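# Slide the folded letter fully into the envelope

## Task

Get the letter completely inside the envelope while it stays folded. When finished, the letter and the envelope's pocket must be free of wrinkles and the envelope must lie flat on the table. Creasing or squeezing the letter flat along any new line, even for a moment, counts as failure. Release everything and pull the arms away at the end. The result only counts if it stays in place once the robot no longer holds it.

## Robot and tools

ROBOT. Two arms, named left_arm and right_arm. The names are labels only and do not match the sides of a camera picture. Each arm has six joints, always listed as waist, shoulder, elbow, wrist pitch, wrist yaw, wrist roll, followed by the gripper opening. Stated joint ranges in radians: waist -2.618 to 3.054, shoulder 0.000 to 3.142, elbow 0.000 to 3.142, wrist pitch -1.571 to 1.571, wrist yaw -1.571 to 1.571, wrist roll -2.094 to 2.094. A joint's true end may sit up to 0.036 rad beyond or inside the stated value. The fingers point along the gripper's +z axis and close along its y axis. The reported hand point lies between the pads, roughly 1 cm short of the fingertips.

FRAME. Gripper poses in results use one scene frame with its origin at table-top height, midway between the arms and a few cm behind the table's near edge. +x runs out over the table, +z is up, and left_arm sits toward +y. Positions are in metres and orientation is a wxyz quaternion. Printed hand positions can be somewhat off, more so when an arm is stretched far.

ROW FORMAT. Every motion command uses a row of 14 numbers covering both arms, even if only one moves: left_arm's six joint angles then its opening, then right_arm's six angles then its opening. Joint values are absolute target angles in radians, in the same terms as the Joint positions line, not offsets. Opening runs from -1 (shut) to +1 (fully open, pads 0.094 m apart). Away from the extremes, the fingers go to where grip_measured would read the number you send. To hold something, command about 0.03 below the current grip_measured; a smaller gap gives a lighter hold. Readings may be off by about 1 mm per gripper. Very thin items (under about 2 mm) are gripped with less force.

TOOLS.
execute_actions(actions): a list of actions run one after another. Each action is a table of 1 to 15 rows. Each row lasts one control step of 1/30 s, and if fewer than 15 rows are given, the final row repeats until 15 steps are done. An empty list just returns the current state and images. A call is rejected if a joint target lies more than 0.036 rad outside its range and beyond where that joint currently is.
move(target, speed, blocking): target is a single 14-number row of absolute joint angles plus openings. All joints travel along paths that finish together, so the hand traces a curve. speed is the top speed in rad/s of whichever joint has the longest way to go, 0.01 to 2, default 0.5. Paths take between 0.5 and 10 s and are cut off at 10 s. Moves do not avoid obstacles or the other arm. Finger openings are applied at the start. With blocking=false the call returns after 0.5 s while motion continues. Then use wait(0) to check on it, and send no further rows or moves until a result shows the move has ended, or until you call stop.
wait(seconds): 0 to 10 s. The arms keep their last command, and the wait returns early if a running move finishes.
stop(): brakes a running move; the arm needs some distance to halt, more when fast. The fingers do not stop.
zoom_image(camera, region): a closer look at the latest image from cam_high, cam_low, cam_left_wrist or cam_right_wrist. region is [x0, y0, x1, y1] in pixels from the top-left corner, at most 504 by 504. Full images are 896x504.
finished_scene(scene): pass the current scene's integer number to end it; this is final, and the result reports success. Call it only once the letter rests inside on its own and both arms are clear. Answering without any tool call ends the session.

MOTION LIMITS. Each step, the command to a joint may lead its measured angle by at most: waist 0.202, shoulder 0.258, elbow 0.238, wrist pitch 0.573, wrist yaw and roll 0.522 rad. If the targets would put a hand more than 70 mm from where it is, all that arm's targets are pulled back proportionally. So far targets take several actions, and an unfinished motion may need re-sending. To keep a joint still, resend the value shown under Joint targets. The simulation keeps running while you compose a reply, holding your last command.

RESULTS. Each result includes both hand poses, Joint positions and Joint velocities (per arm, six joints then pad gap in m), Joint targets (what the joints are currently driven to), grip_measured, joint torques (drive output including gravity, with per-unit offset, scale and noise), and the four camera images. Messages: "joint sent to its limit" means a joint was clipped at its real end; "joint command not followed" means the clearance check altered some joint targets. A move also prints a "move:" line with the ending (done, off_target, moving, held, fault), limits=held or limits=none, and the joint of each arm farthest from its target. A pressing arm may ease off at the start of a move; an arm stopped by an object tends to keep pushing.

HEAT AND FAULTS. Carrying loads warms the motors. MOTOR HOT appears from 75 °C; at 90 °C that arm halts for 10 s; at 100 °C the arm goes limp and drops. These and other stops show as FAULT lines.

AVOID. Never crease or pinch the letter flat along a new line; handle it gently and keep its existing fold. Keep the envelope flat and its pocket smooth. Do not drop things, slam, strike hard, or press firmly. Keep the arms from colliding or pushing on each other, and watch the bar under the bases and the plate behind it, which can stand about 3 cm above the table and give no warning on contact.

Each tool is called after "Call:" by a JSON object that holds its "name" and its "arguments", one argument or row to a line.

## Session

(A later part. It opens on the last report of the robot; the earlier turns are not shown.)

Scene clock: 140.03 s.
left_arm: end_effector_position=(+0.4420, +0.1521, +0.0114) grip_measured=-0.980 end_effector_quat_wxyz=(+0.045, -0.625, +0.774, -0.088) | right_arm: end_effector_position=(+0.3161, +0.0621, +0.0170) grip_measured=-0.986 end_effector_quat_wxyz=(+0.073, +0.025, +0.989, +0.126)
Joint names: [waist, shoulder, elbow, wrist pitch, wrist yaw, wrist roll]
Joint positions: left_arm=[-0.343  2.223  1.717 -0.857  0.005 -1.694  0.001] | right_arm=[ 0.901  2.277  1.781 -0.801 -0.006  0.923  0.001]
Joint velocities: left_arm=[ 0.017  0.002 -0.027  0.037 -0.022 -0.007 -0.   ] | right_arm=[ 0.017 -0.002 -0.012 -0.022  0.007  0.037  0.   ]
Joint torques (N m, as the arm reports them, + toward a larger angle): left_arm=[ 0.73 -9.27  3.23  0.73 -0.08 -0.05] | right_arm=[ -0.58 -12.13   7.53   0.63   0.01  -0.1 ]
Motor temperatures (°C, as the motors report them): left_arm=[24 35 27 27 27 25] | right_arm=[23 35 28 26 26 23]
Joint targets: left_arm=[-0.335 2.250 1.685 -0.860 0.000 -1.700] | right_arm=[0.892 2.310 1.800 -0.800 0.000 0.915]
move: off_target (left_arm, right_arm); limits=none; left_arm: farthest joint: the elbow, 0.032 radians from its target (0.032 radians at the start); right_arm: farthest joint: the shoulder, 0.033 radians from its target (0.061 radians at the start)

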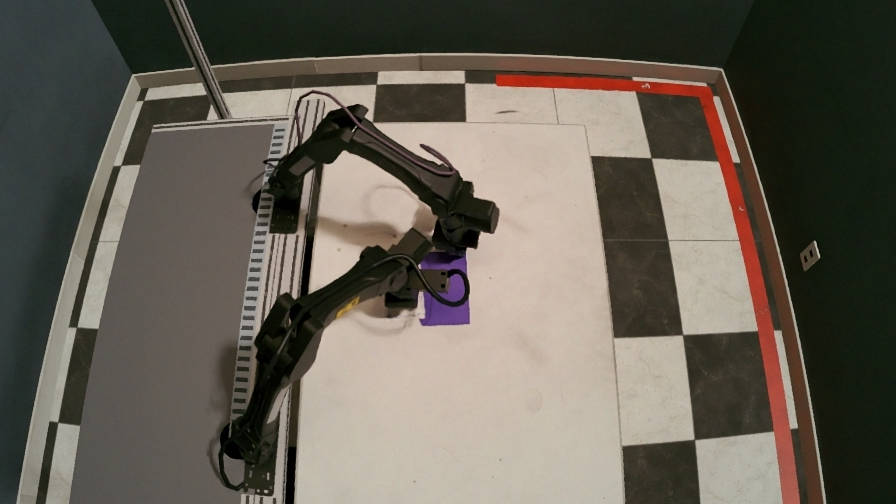

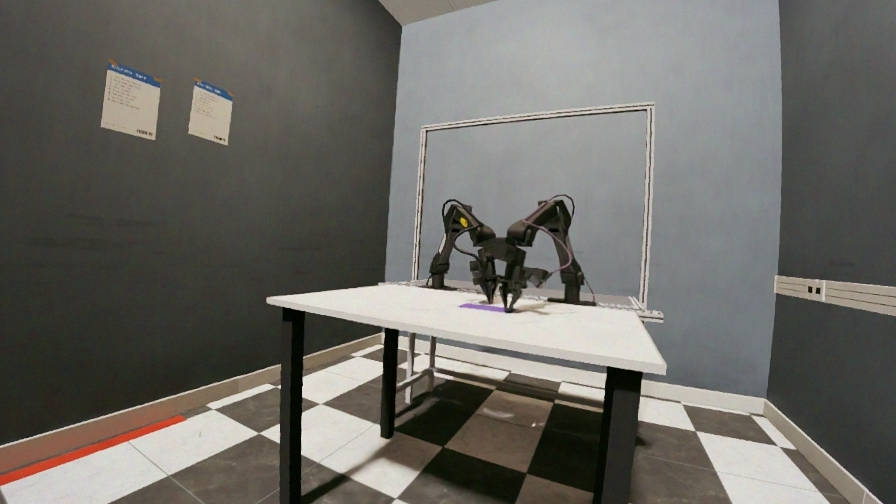

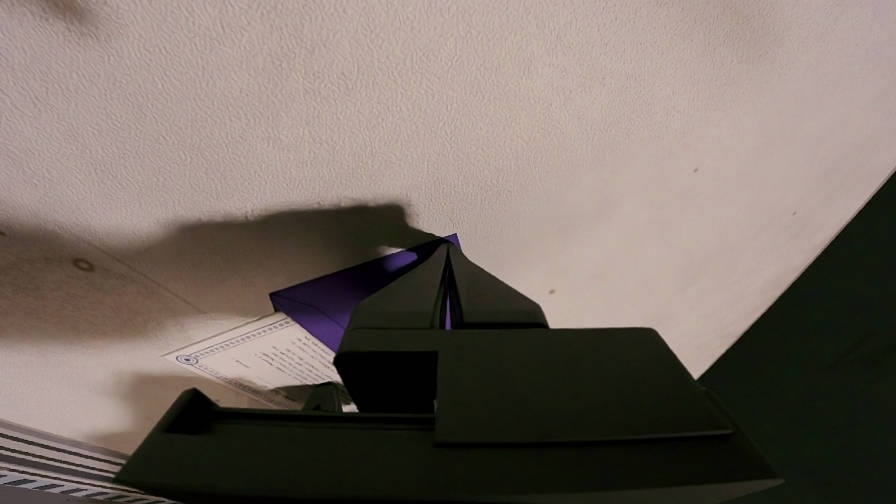

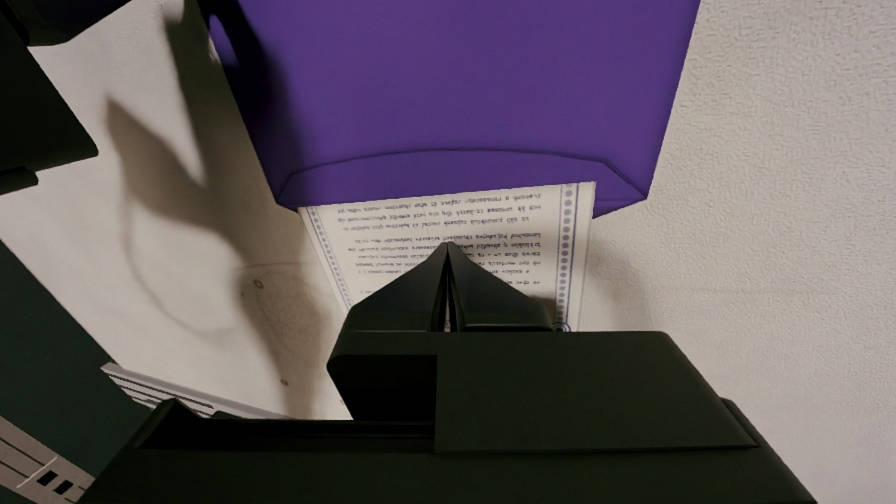

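Call:
{"name": "move", "arguments": {
  "target": [-0.335,2.25,1.685,-0.86,0,-1.7,-1,0.85,2.1,1.78,-0.80,0,0.5,-1],
  "speed": 0.3
}}

Call:
{"name": "move", "arguments": {
  "target": [-0.335,2.1,1.75,-0.86,0,-1.7,-1,0.5,2.1,1.85,-0.75,0,0,-1],
  "speed": 0.3
}}

Call:
{"name": "move", "arguments": {
  "target": [-0.5,1.9,1.55,-1.09,0,1.9,0.6,0.645,2.30,1.92,-0.70,0,0,-0.7],
  "speed": 1.2
}}

Scene clock: 153.43 s.
left_arm: end_effector_position=(+0.4420, +0.1521, +0.0114) grip_measured=-0.980 end_effector_quat_wxyz=(+0.045, -0.625, +0.774, -0.088) | right_arm: end_effector_position=(+0.3419, +0.0518, +0.0945) grip_measured=-0.986 end_effector_quat_wxyz=(+0.161, -0.153, +0.963, +0.154)
Joint names: [waist, shoulder, elbow, wrist pitch, wrist yaw, wrist roll]
Joint positions: left_arm=[-0.343  2.223  1.717 -0.857  0.005 -1.694  0.001] | right_arm=[ 0.855  2.117  1.781 -0.8   -0.007  0.508  0.001]
Joint velocities: left_arm=[ 0.012 -0.012  0.017 -0.051 -0.022 -0.022 -0.   ] | right_arm=[-0.002  0.007  0.007  0.081  0.007 -0.051 -0.   ]
Joint torques (N m, as the arm reports them, + toward a larger angle): left_arm=[ 0.72 -9.25  3.21  0.73 -0.07 -0.05] | right_arm=[ -0.3  -15.57   6.46   0.86   0.04  -0.07]
Motor temperatures (°C, as the motors report them): left_arm=[24 35 27 27 27 25] | right_arm=[23 36 29 26 26 23]
Joint targets: left_arm=[-0.335 2.250 1.685 -0.860 -0.000 -1.700] | right_arm=[0.850 2.100 1.780 -0.800 -0.000 0.500]
move: off_target (left_arm); limits=none; left_arm: farthest joint: the elbow, 0.032 radians from its target (0.032 radians at the start); right_arm: farthest joint: the shoulder, 0.017 radians from its target (0.177 radians at the start)

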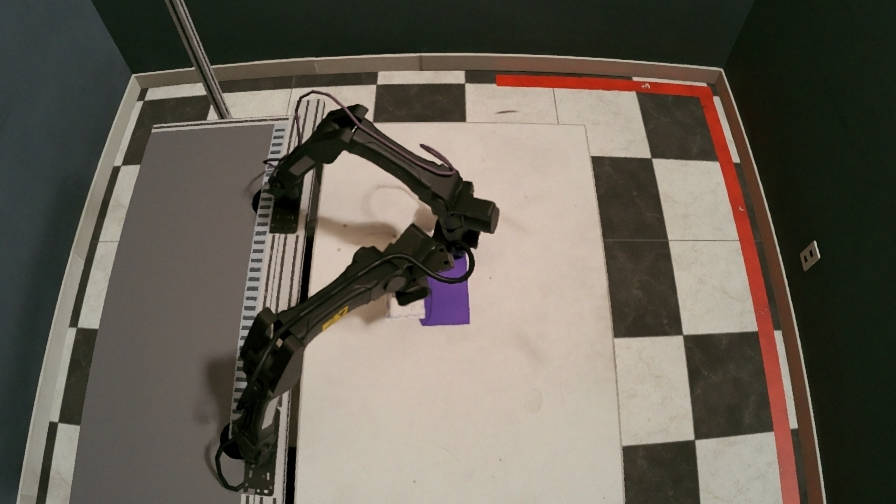

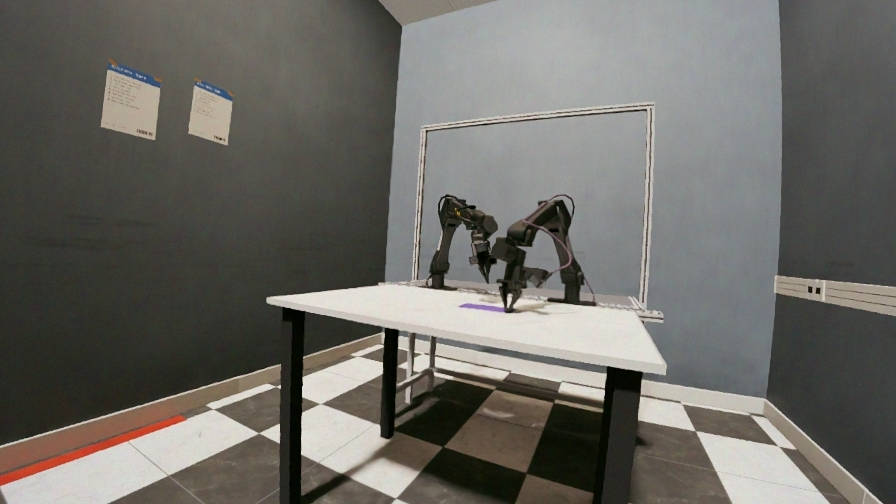

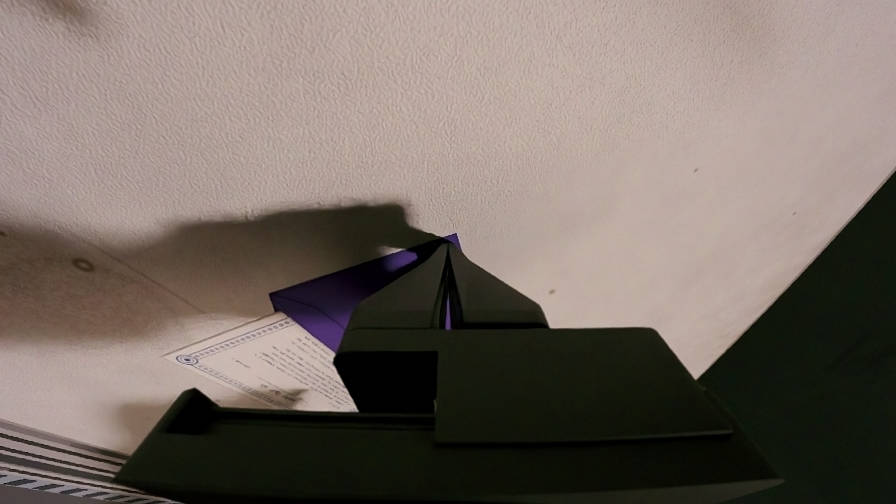

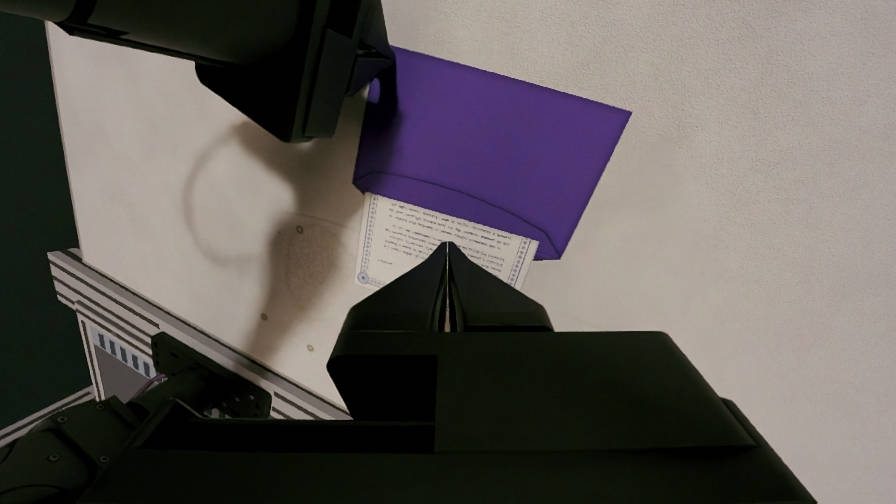

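Scene clock: 155.83 s.
left_arm: end_effector_position=(+0.4522, +0.1491, +0.0572) grip_measured=-0.980 end_effector_quat_wxyz=(+0.072, -0.621, +0.769, -0.132) | right_arm: end_effector_position=(+0.4716, -0.0849, +0.1076) grip_measured=-0.986 end_effector_quat_wxyz=(+0.246, -0.219, +0.941, +0.080)
Joint names: [waist, shoulder, elbow, wrist pitch, wrist yaw, wrist roll]
Joint positions: left_arm=[-0.343  2.13   1.727 -0.857  0.005 -1.695  0.001] | right_arm=[ 0.498  2.117  1.821 -0.753 -0.002  0.006  0.001]
Joint velocities: left_arm=[ 0.012  0.007  0.002  0.007 -0.007  0.051  0.002] | right_arm=[-0.007  0.002  0.002  0.007  0.066 -0.066 -0.001]
Joint torques (N m, as the arm reports them, + toward a larger angle): left_arm=[  0.73 -12.45   7.63   0.92  -0.08  -0.05] | right_arm=[  0.22 -15.74   8.7    1.01  -0.02  -0.06]
Motor temperatures (°C, as the motors report them): left_arm=[24 36 27 27 27 25] | right_arm=[23 37 29 26 26 23]
Joint targets: left_arm=[-0.335 2.100 1.750 -0.860 -0.000 -1.700] | right_arm=[0.500 2.100 1.850 -0.750 0.000 0.000]
move: off_target (left_arm, right_arm); limits=none; left_arm: farthest joint: the shoulder, 0.030 radians from its target (0.123 radians at the start); right_arm: farthest joint: the elbow, 0.029 radians from its target (0.069 radians at the start)

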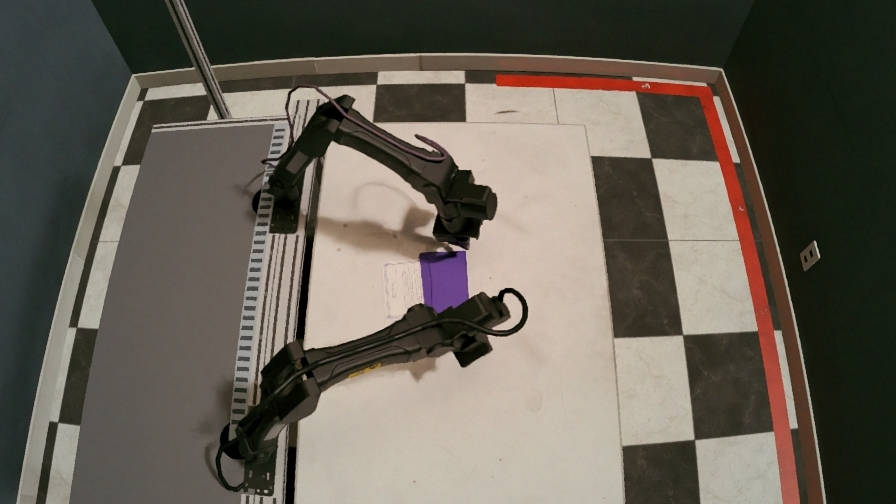

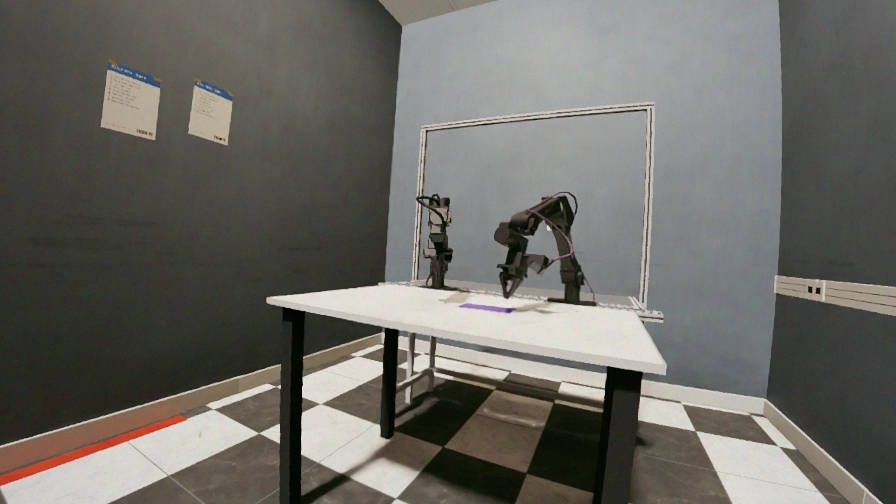

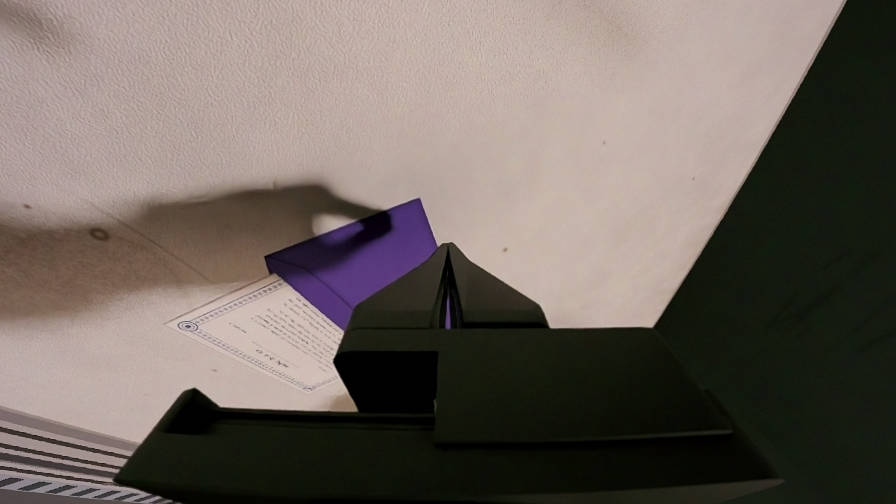

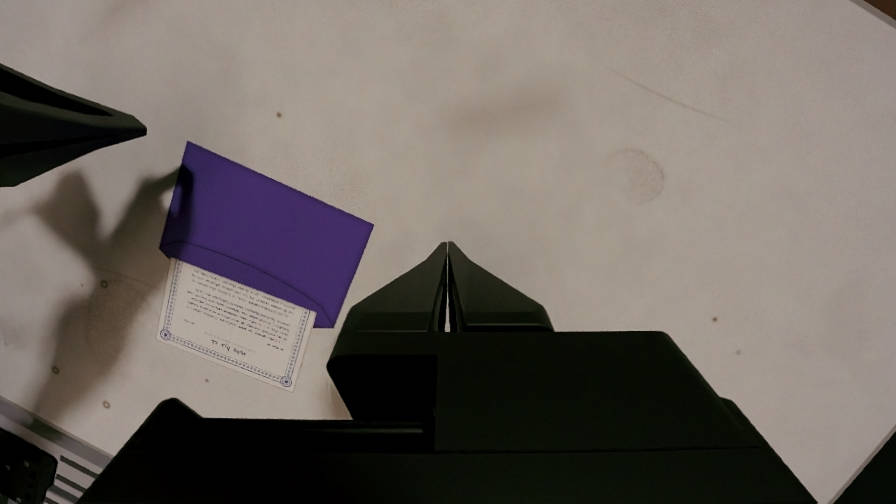

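Scene clock: 159.83 s.
left_arm: end_effector_position=(+0.3477, +0.1255, +0.0814) grip_measured=+0.598 end_effector_quat_wxyz=(+0.053, +0.926, +0.372, +0.038) | right_arm: end_effector_position=(+0.4533, -0.0116, +0.0516) grip_measured=-0.702 end_effector_quat_wxyz=(+0.217, -0.281, +0.930, +0.089)
Joint names: [waist, shoulder, elbow, wrist pitch, wrist yaw, wrist roll]
Joint positions: left_arm=[-0.491  1.932  1.564 -1.064 -0.002  1.893  0.075] | right_arm=[ 0.627  2.288  1.89  -0.705 -0.002  0.006  0.014]
Joint velocities: left_arm=[-0.022 -0.007  0.002  0.007 -0.125 -0.051 -0.001] | right_arm=[-0.012 -0.002 -0.002 -0.051  0.007 -0.022 -0.001]
Joint torques (N m, as the arm reports them, + toward a larger angle): left_arm=[ -0.86 -10.72   4.57   0.32   0.01   0.07] | right_arm=[  1.24 -14.64   8.69   0.95  -0.02  -0.07]
Motor temperatures (°C, as the motors report them): left_arm=[24 37 27 27 27 25] | right_arm=[23 37 30 26 26 23]
Joint targets: left_arm=[-0.500 1.900 1.550 -1.090 0.000 1.900] | right_arm=[0.645 2.300 1.920 -0.700 0.000 -0.000]
move: off_target (left_arm, right_arm); limits=none; left_arm: farthest joint: the shoulder, 0.032 radians from its target (0.230 radians at the start); right_arm: farthest joint: the elbow, 0.030 radians from its target (0.099 radians at the start)

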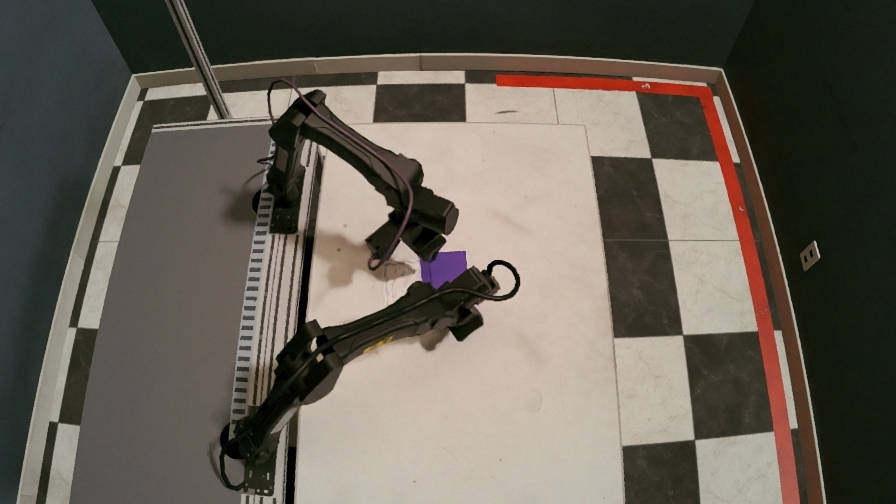

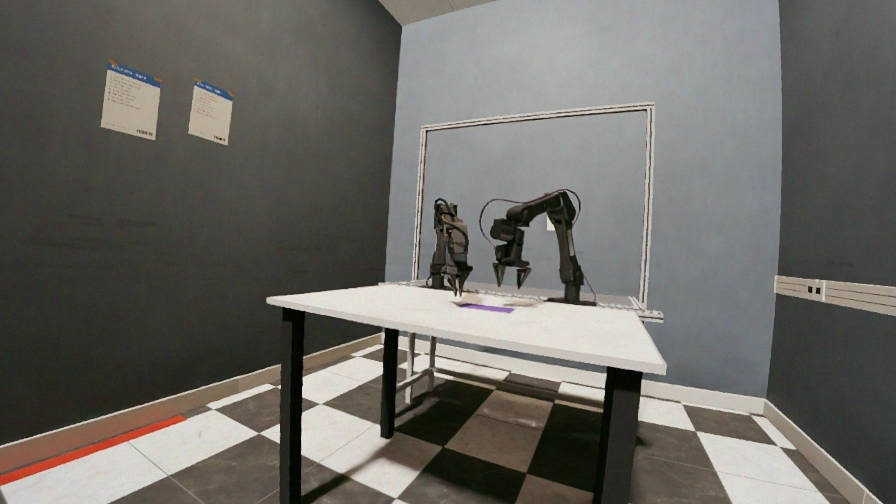

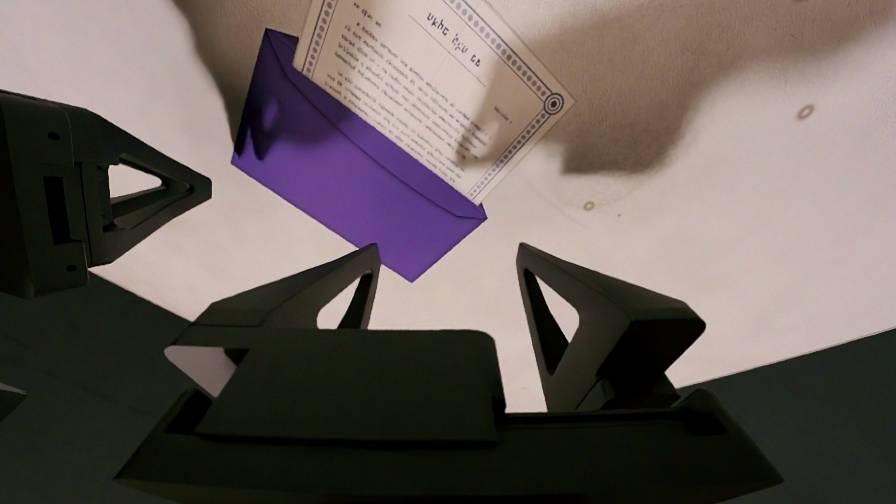

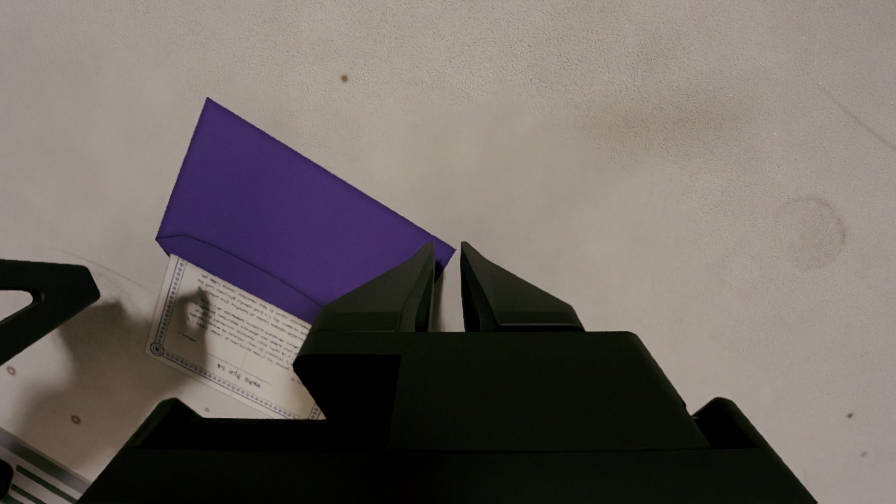

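Call:
{"name": "zoom_image", "arguments": {
  "camera": "cam_left_wrist",
  "region": [380, 130, 520, 240]
}}

Region (380, 130, 520, 240) of cam_left_wrist's 896x504 image, scaled by 3.600, with more detail than that image has; it fills the top 396 rows of this view, and the rest is white.

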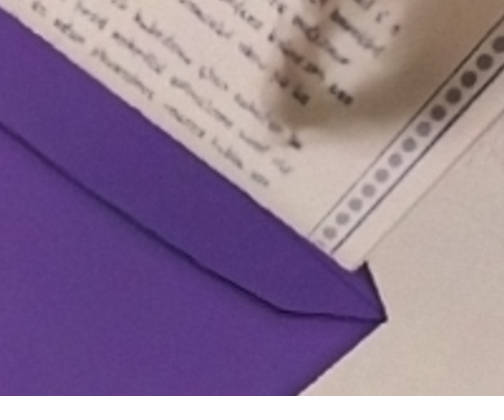

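Call:
{"name": "move", "arguments": {
  "target": [-0.69,2.0,1.6,-1.09,0,1.95,0.4,0.668,2.35,1.925,-0.70,0,0,-0.7],
  "speed": 0.15
}}

Scene clock: 171.17 s.
left_arm: end_effector_position=(+0.3128, +0.0728, +0.0680) grip_measured=+0.402 end_effector_quat_wxyz=(+0.040, +0.959, +0.279, +0.026) | right_arm: end_effector_position=(+0.4452, -0.0045, +0.0310) grip_measured=-0.702 end_effector_quat_wxyz=(+0.199, -0.291, +0.932, +0.085)
Joint names: [waist, shoulder, elbow, wrist pitch, wrist yaw, wrist roll]
Joint positions: left_arm=[-0.652  1.97   1.564 -1.063 -0.009  1.931  0.066] | right_arm=[ 0.644  2.328  1.89  -0.704 -0.002  0.006  0.014]
Joint velocities: left_arm=[-0.002  0.002 -0.002  0.007 -0.022 -0.037  0.   ] | right_arm=[-0.012 -0.007 -0.007 -0.022 -0.022  0.051 -0.   ]
Joint torques (N m, as the arm reports them, + toward a larger angle): left_arm=[ 0.31 -9.11  5.51  0.54 -0.03 -0.01] | right_arm=[  0.14 -16.01   6.6    0.84   0.01   0.  ]
Motor temperatures (°C, as the motors report them): left_arm=[24 37 28 26 27 25] | right_arm=[23 39 30 26 26 23]
Joint targets: left_arm=[-0.649 1.969 1.564 -1.064 -0.006 1.931] | right_arm=[0.644 2.327 1.890 -0.704 -0.002 0.006]
move: held (left_arm, right_arm); limits=held; held on 11 of 47 steps (left_arm, right_arm), including the last (left_arm, right_arm); left_arm: farthest joint: the waist, 0.038 radians from its target (0.199 radians at the start); right_arm: farthest joint: the elbow, 0.035 radians from its target (0.035 radians at the start)
joint command not followed: on one or more control steps a check withheld the commanded joint targets of the left arm, and it was not sent them on those steps. On the call's last step the targets were still withheld.
cause: the commanded joint targets would bring a part of the robot too close to another arm (this arm's wrist (the part past the wrist pitch) and the other arm's wrist (the part past the wrist pitch)); next, command targets that bring no part of the robot closer to that arm.
joint command not followed: on one or more control steps a check withheld the commanded joint targets of the right arm, and it was not sent them on those steps. On the call's last step the targets were still withheld.
cause: the commanded joint targets would bring a part of the robot too close to another arm (this arm's wrist (the part past the wrist pitch) and the other arm's wrist (the part past the wrist pitch)); next, command targets that bring no part of the robot closer to that arm.

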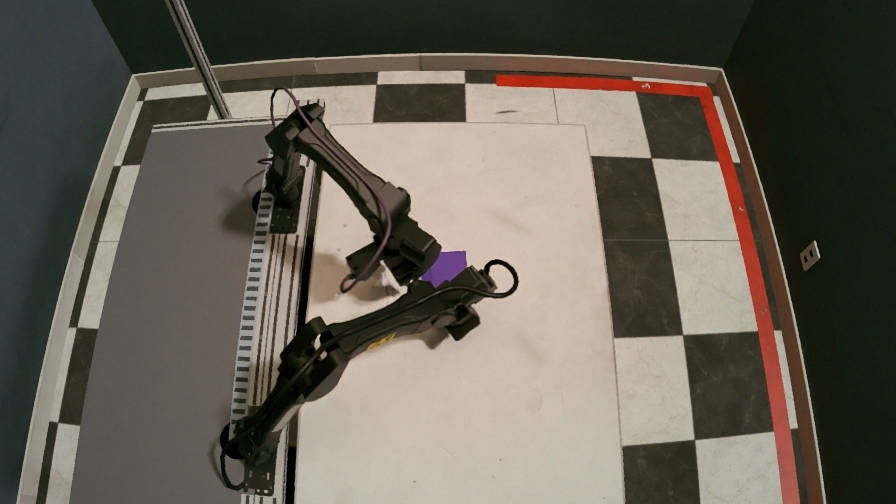

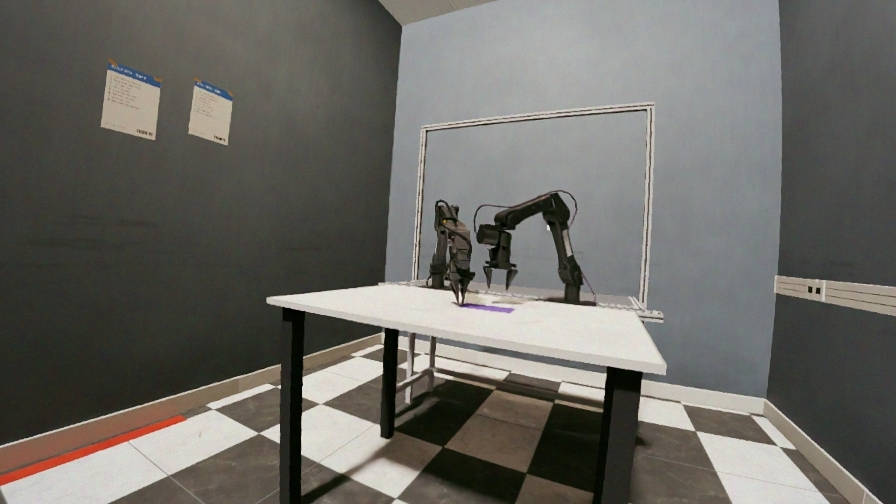

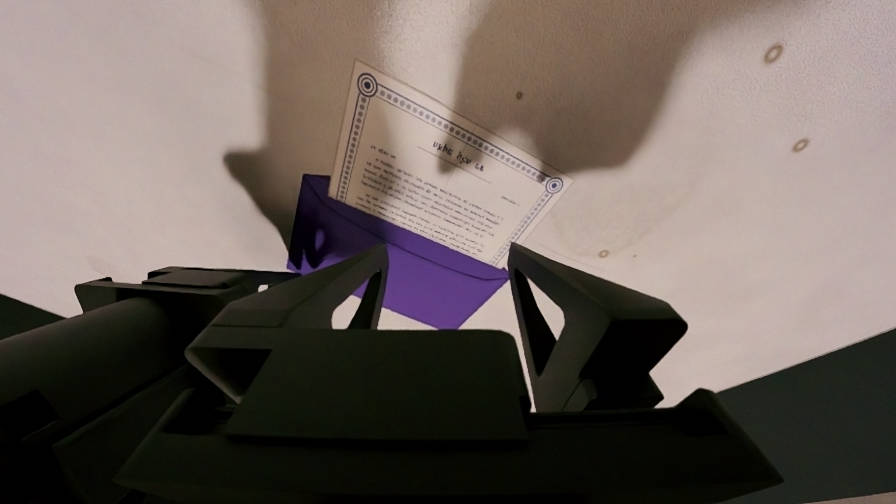

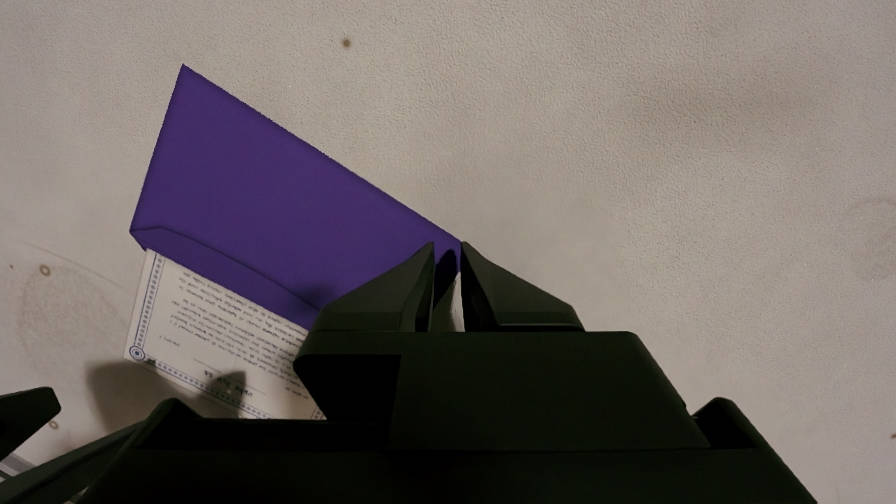

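Call:
{"name": "move", "arguments": {
  "target": [-0.62,1.969,1.564,-1.064,0,1.93,0.4,0.42,2.30,1.89,-0.80,0.7,0,-1],
  "speed": 0.3
}}

Scene clock: 180.93 s.
left_arm: end_effector_position=(+0.3191, +0.0814, +0.0678) grip_measured=+0.402 end_effector_quat_wxyz=(+0.039, +0.955, +0.291, +0.027) | right_arm: end_effector_position=(+0.5191, -0.2302, +0.0521) grip_measured=-0.986 end_effector_quat_wxyz=(+0.218, -0.123, +0.928, -0.276)
Joint names: [waist, shoulder, elbow, wrist pitch, wrist yaw, wrist roll]
Joint positions: left_arm=[-0.626  1.97   1.564 -1.063 -0.01   1.931  0.066] | right_arm=[ 0.421  2.328  1.89  -0.787  0.688  0.002  0.001]
Joint velocities: left_arm=[ 0.007 -0.007 -0.012  0.022 -0.022 -0.022 -0.001] | right_arm=[ 0.022 -0.002 -0.002 -0.066 -0.022 -0.007 -0.   ]
Joint torques (N m, as the arm reports them, + toward a larger angle): left_arm=[ 0.54 -9.07  5.52  0.54  0.09 -0.01] | right_arm=[  0.01 -18.19   6.26   0.57   0.48  -0.03]
Motor temperatures (°C, as the motors report them): left_arm=[24 36 28 26 27 25] | right_arm=[23 42 30 26 26 23]
Joint targets: left_arm=[-0.620 1.969 1.564 -1.064 -0.000 1.930] | right_arm=[0.420 2.300 1.890 -0.800 0.700 -0.000]
move: off_target (right_arm); limits=none; left_arm: farthest joint: the wrist yaw, 0.010 radians from its target (0.009 radians at the start); right_arm: farthest joint: the shoulder, 0.028 radians from its target (0.028 radians at the start)

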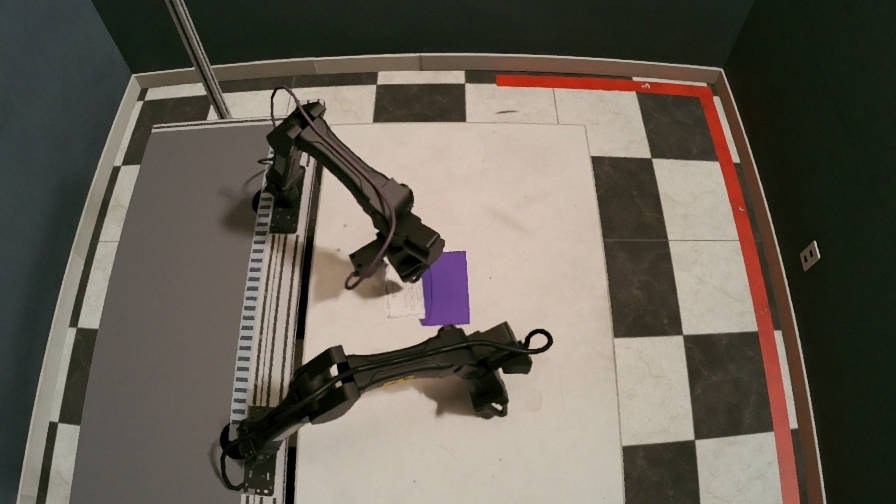

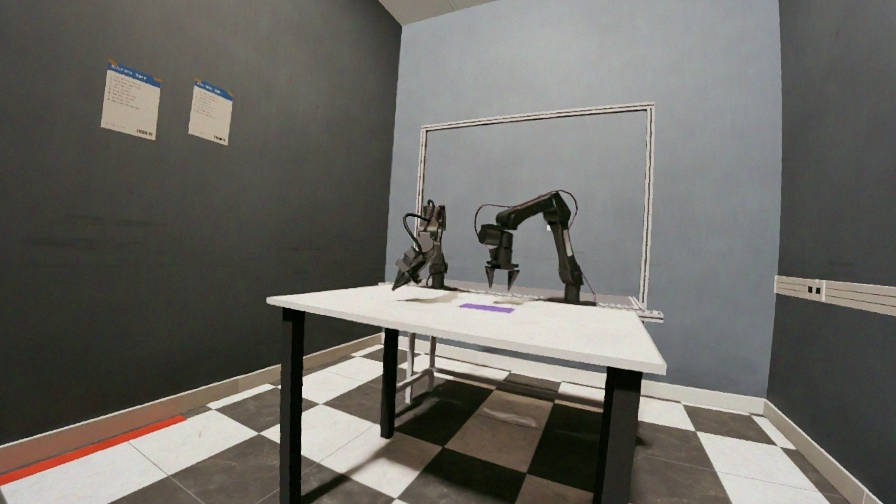

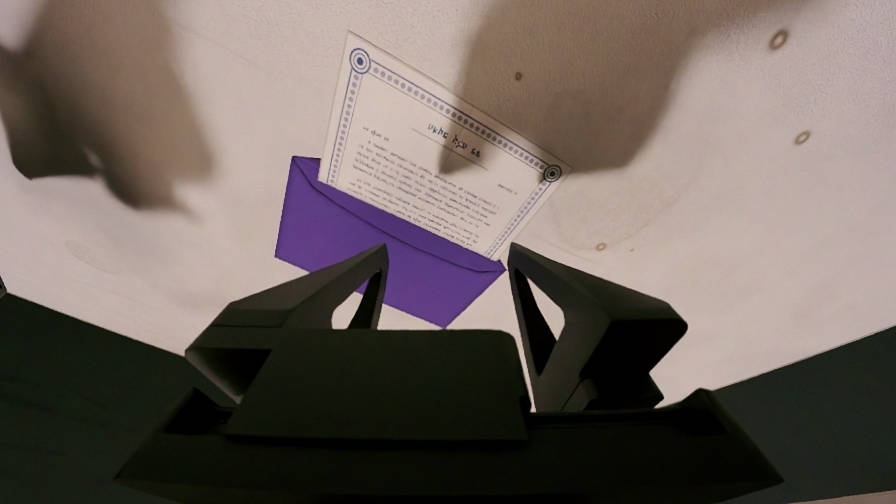

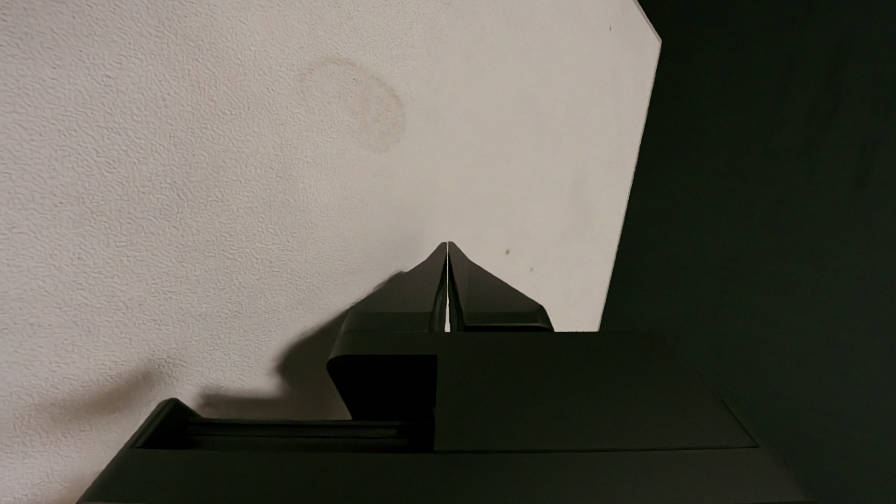

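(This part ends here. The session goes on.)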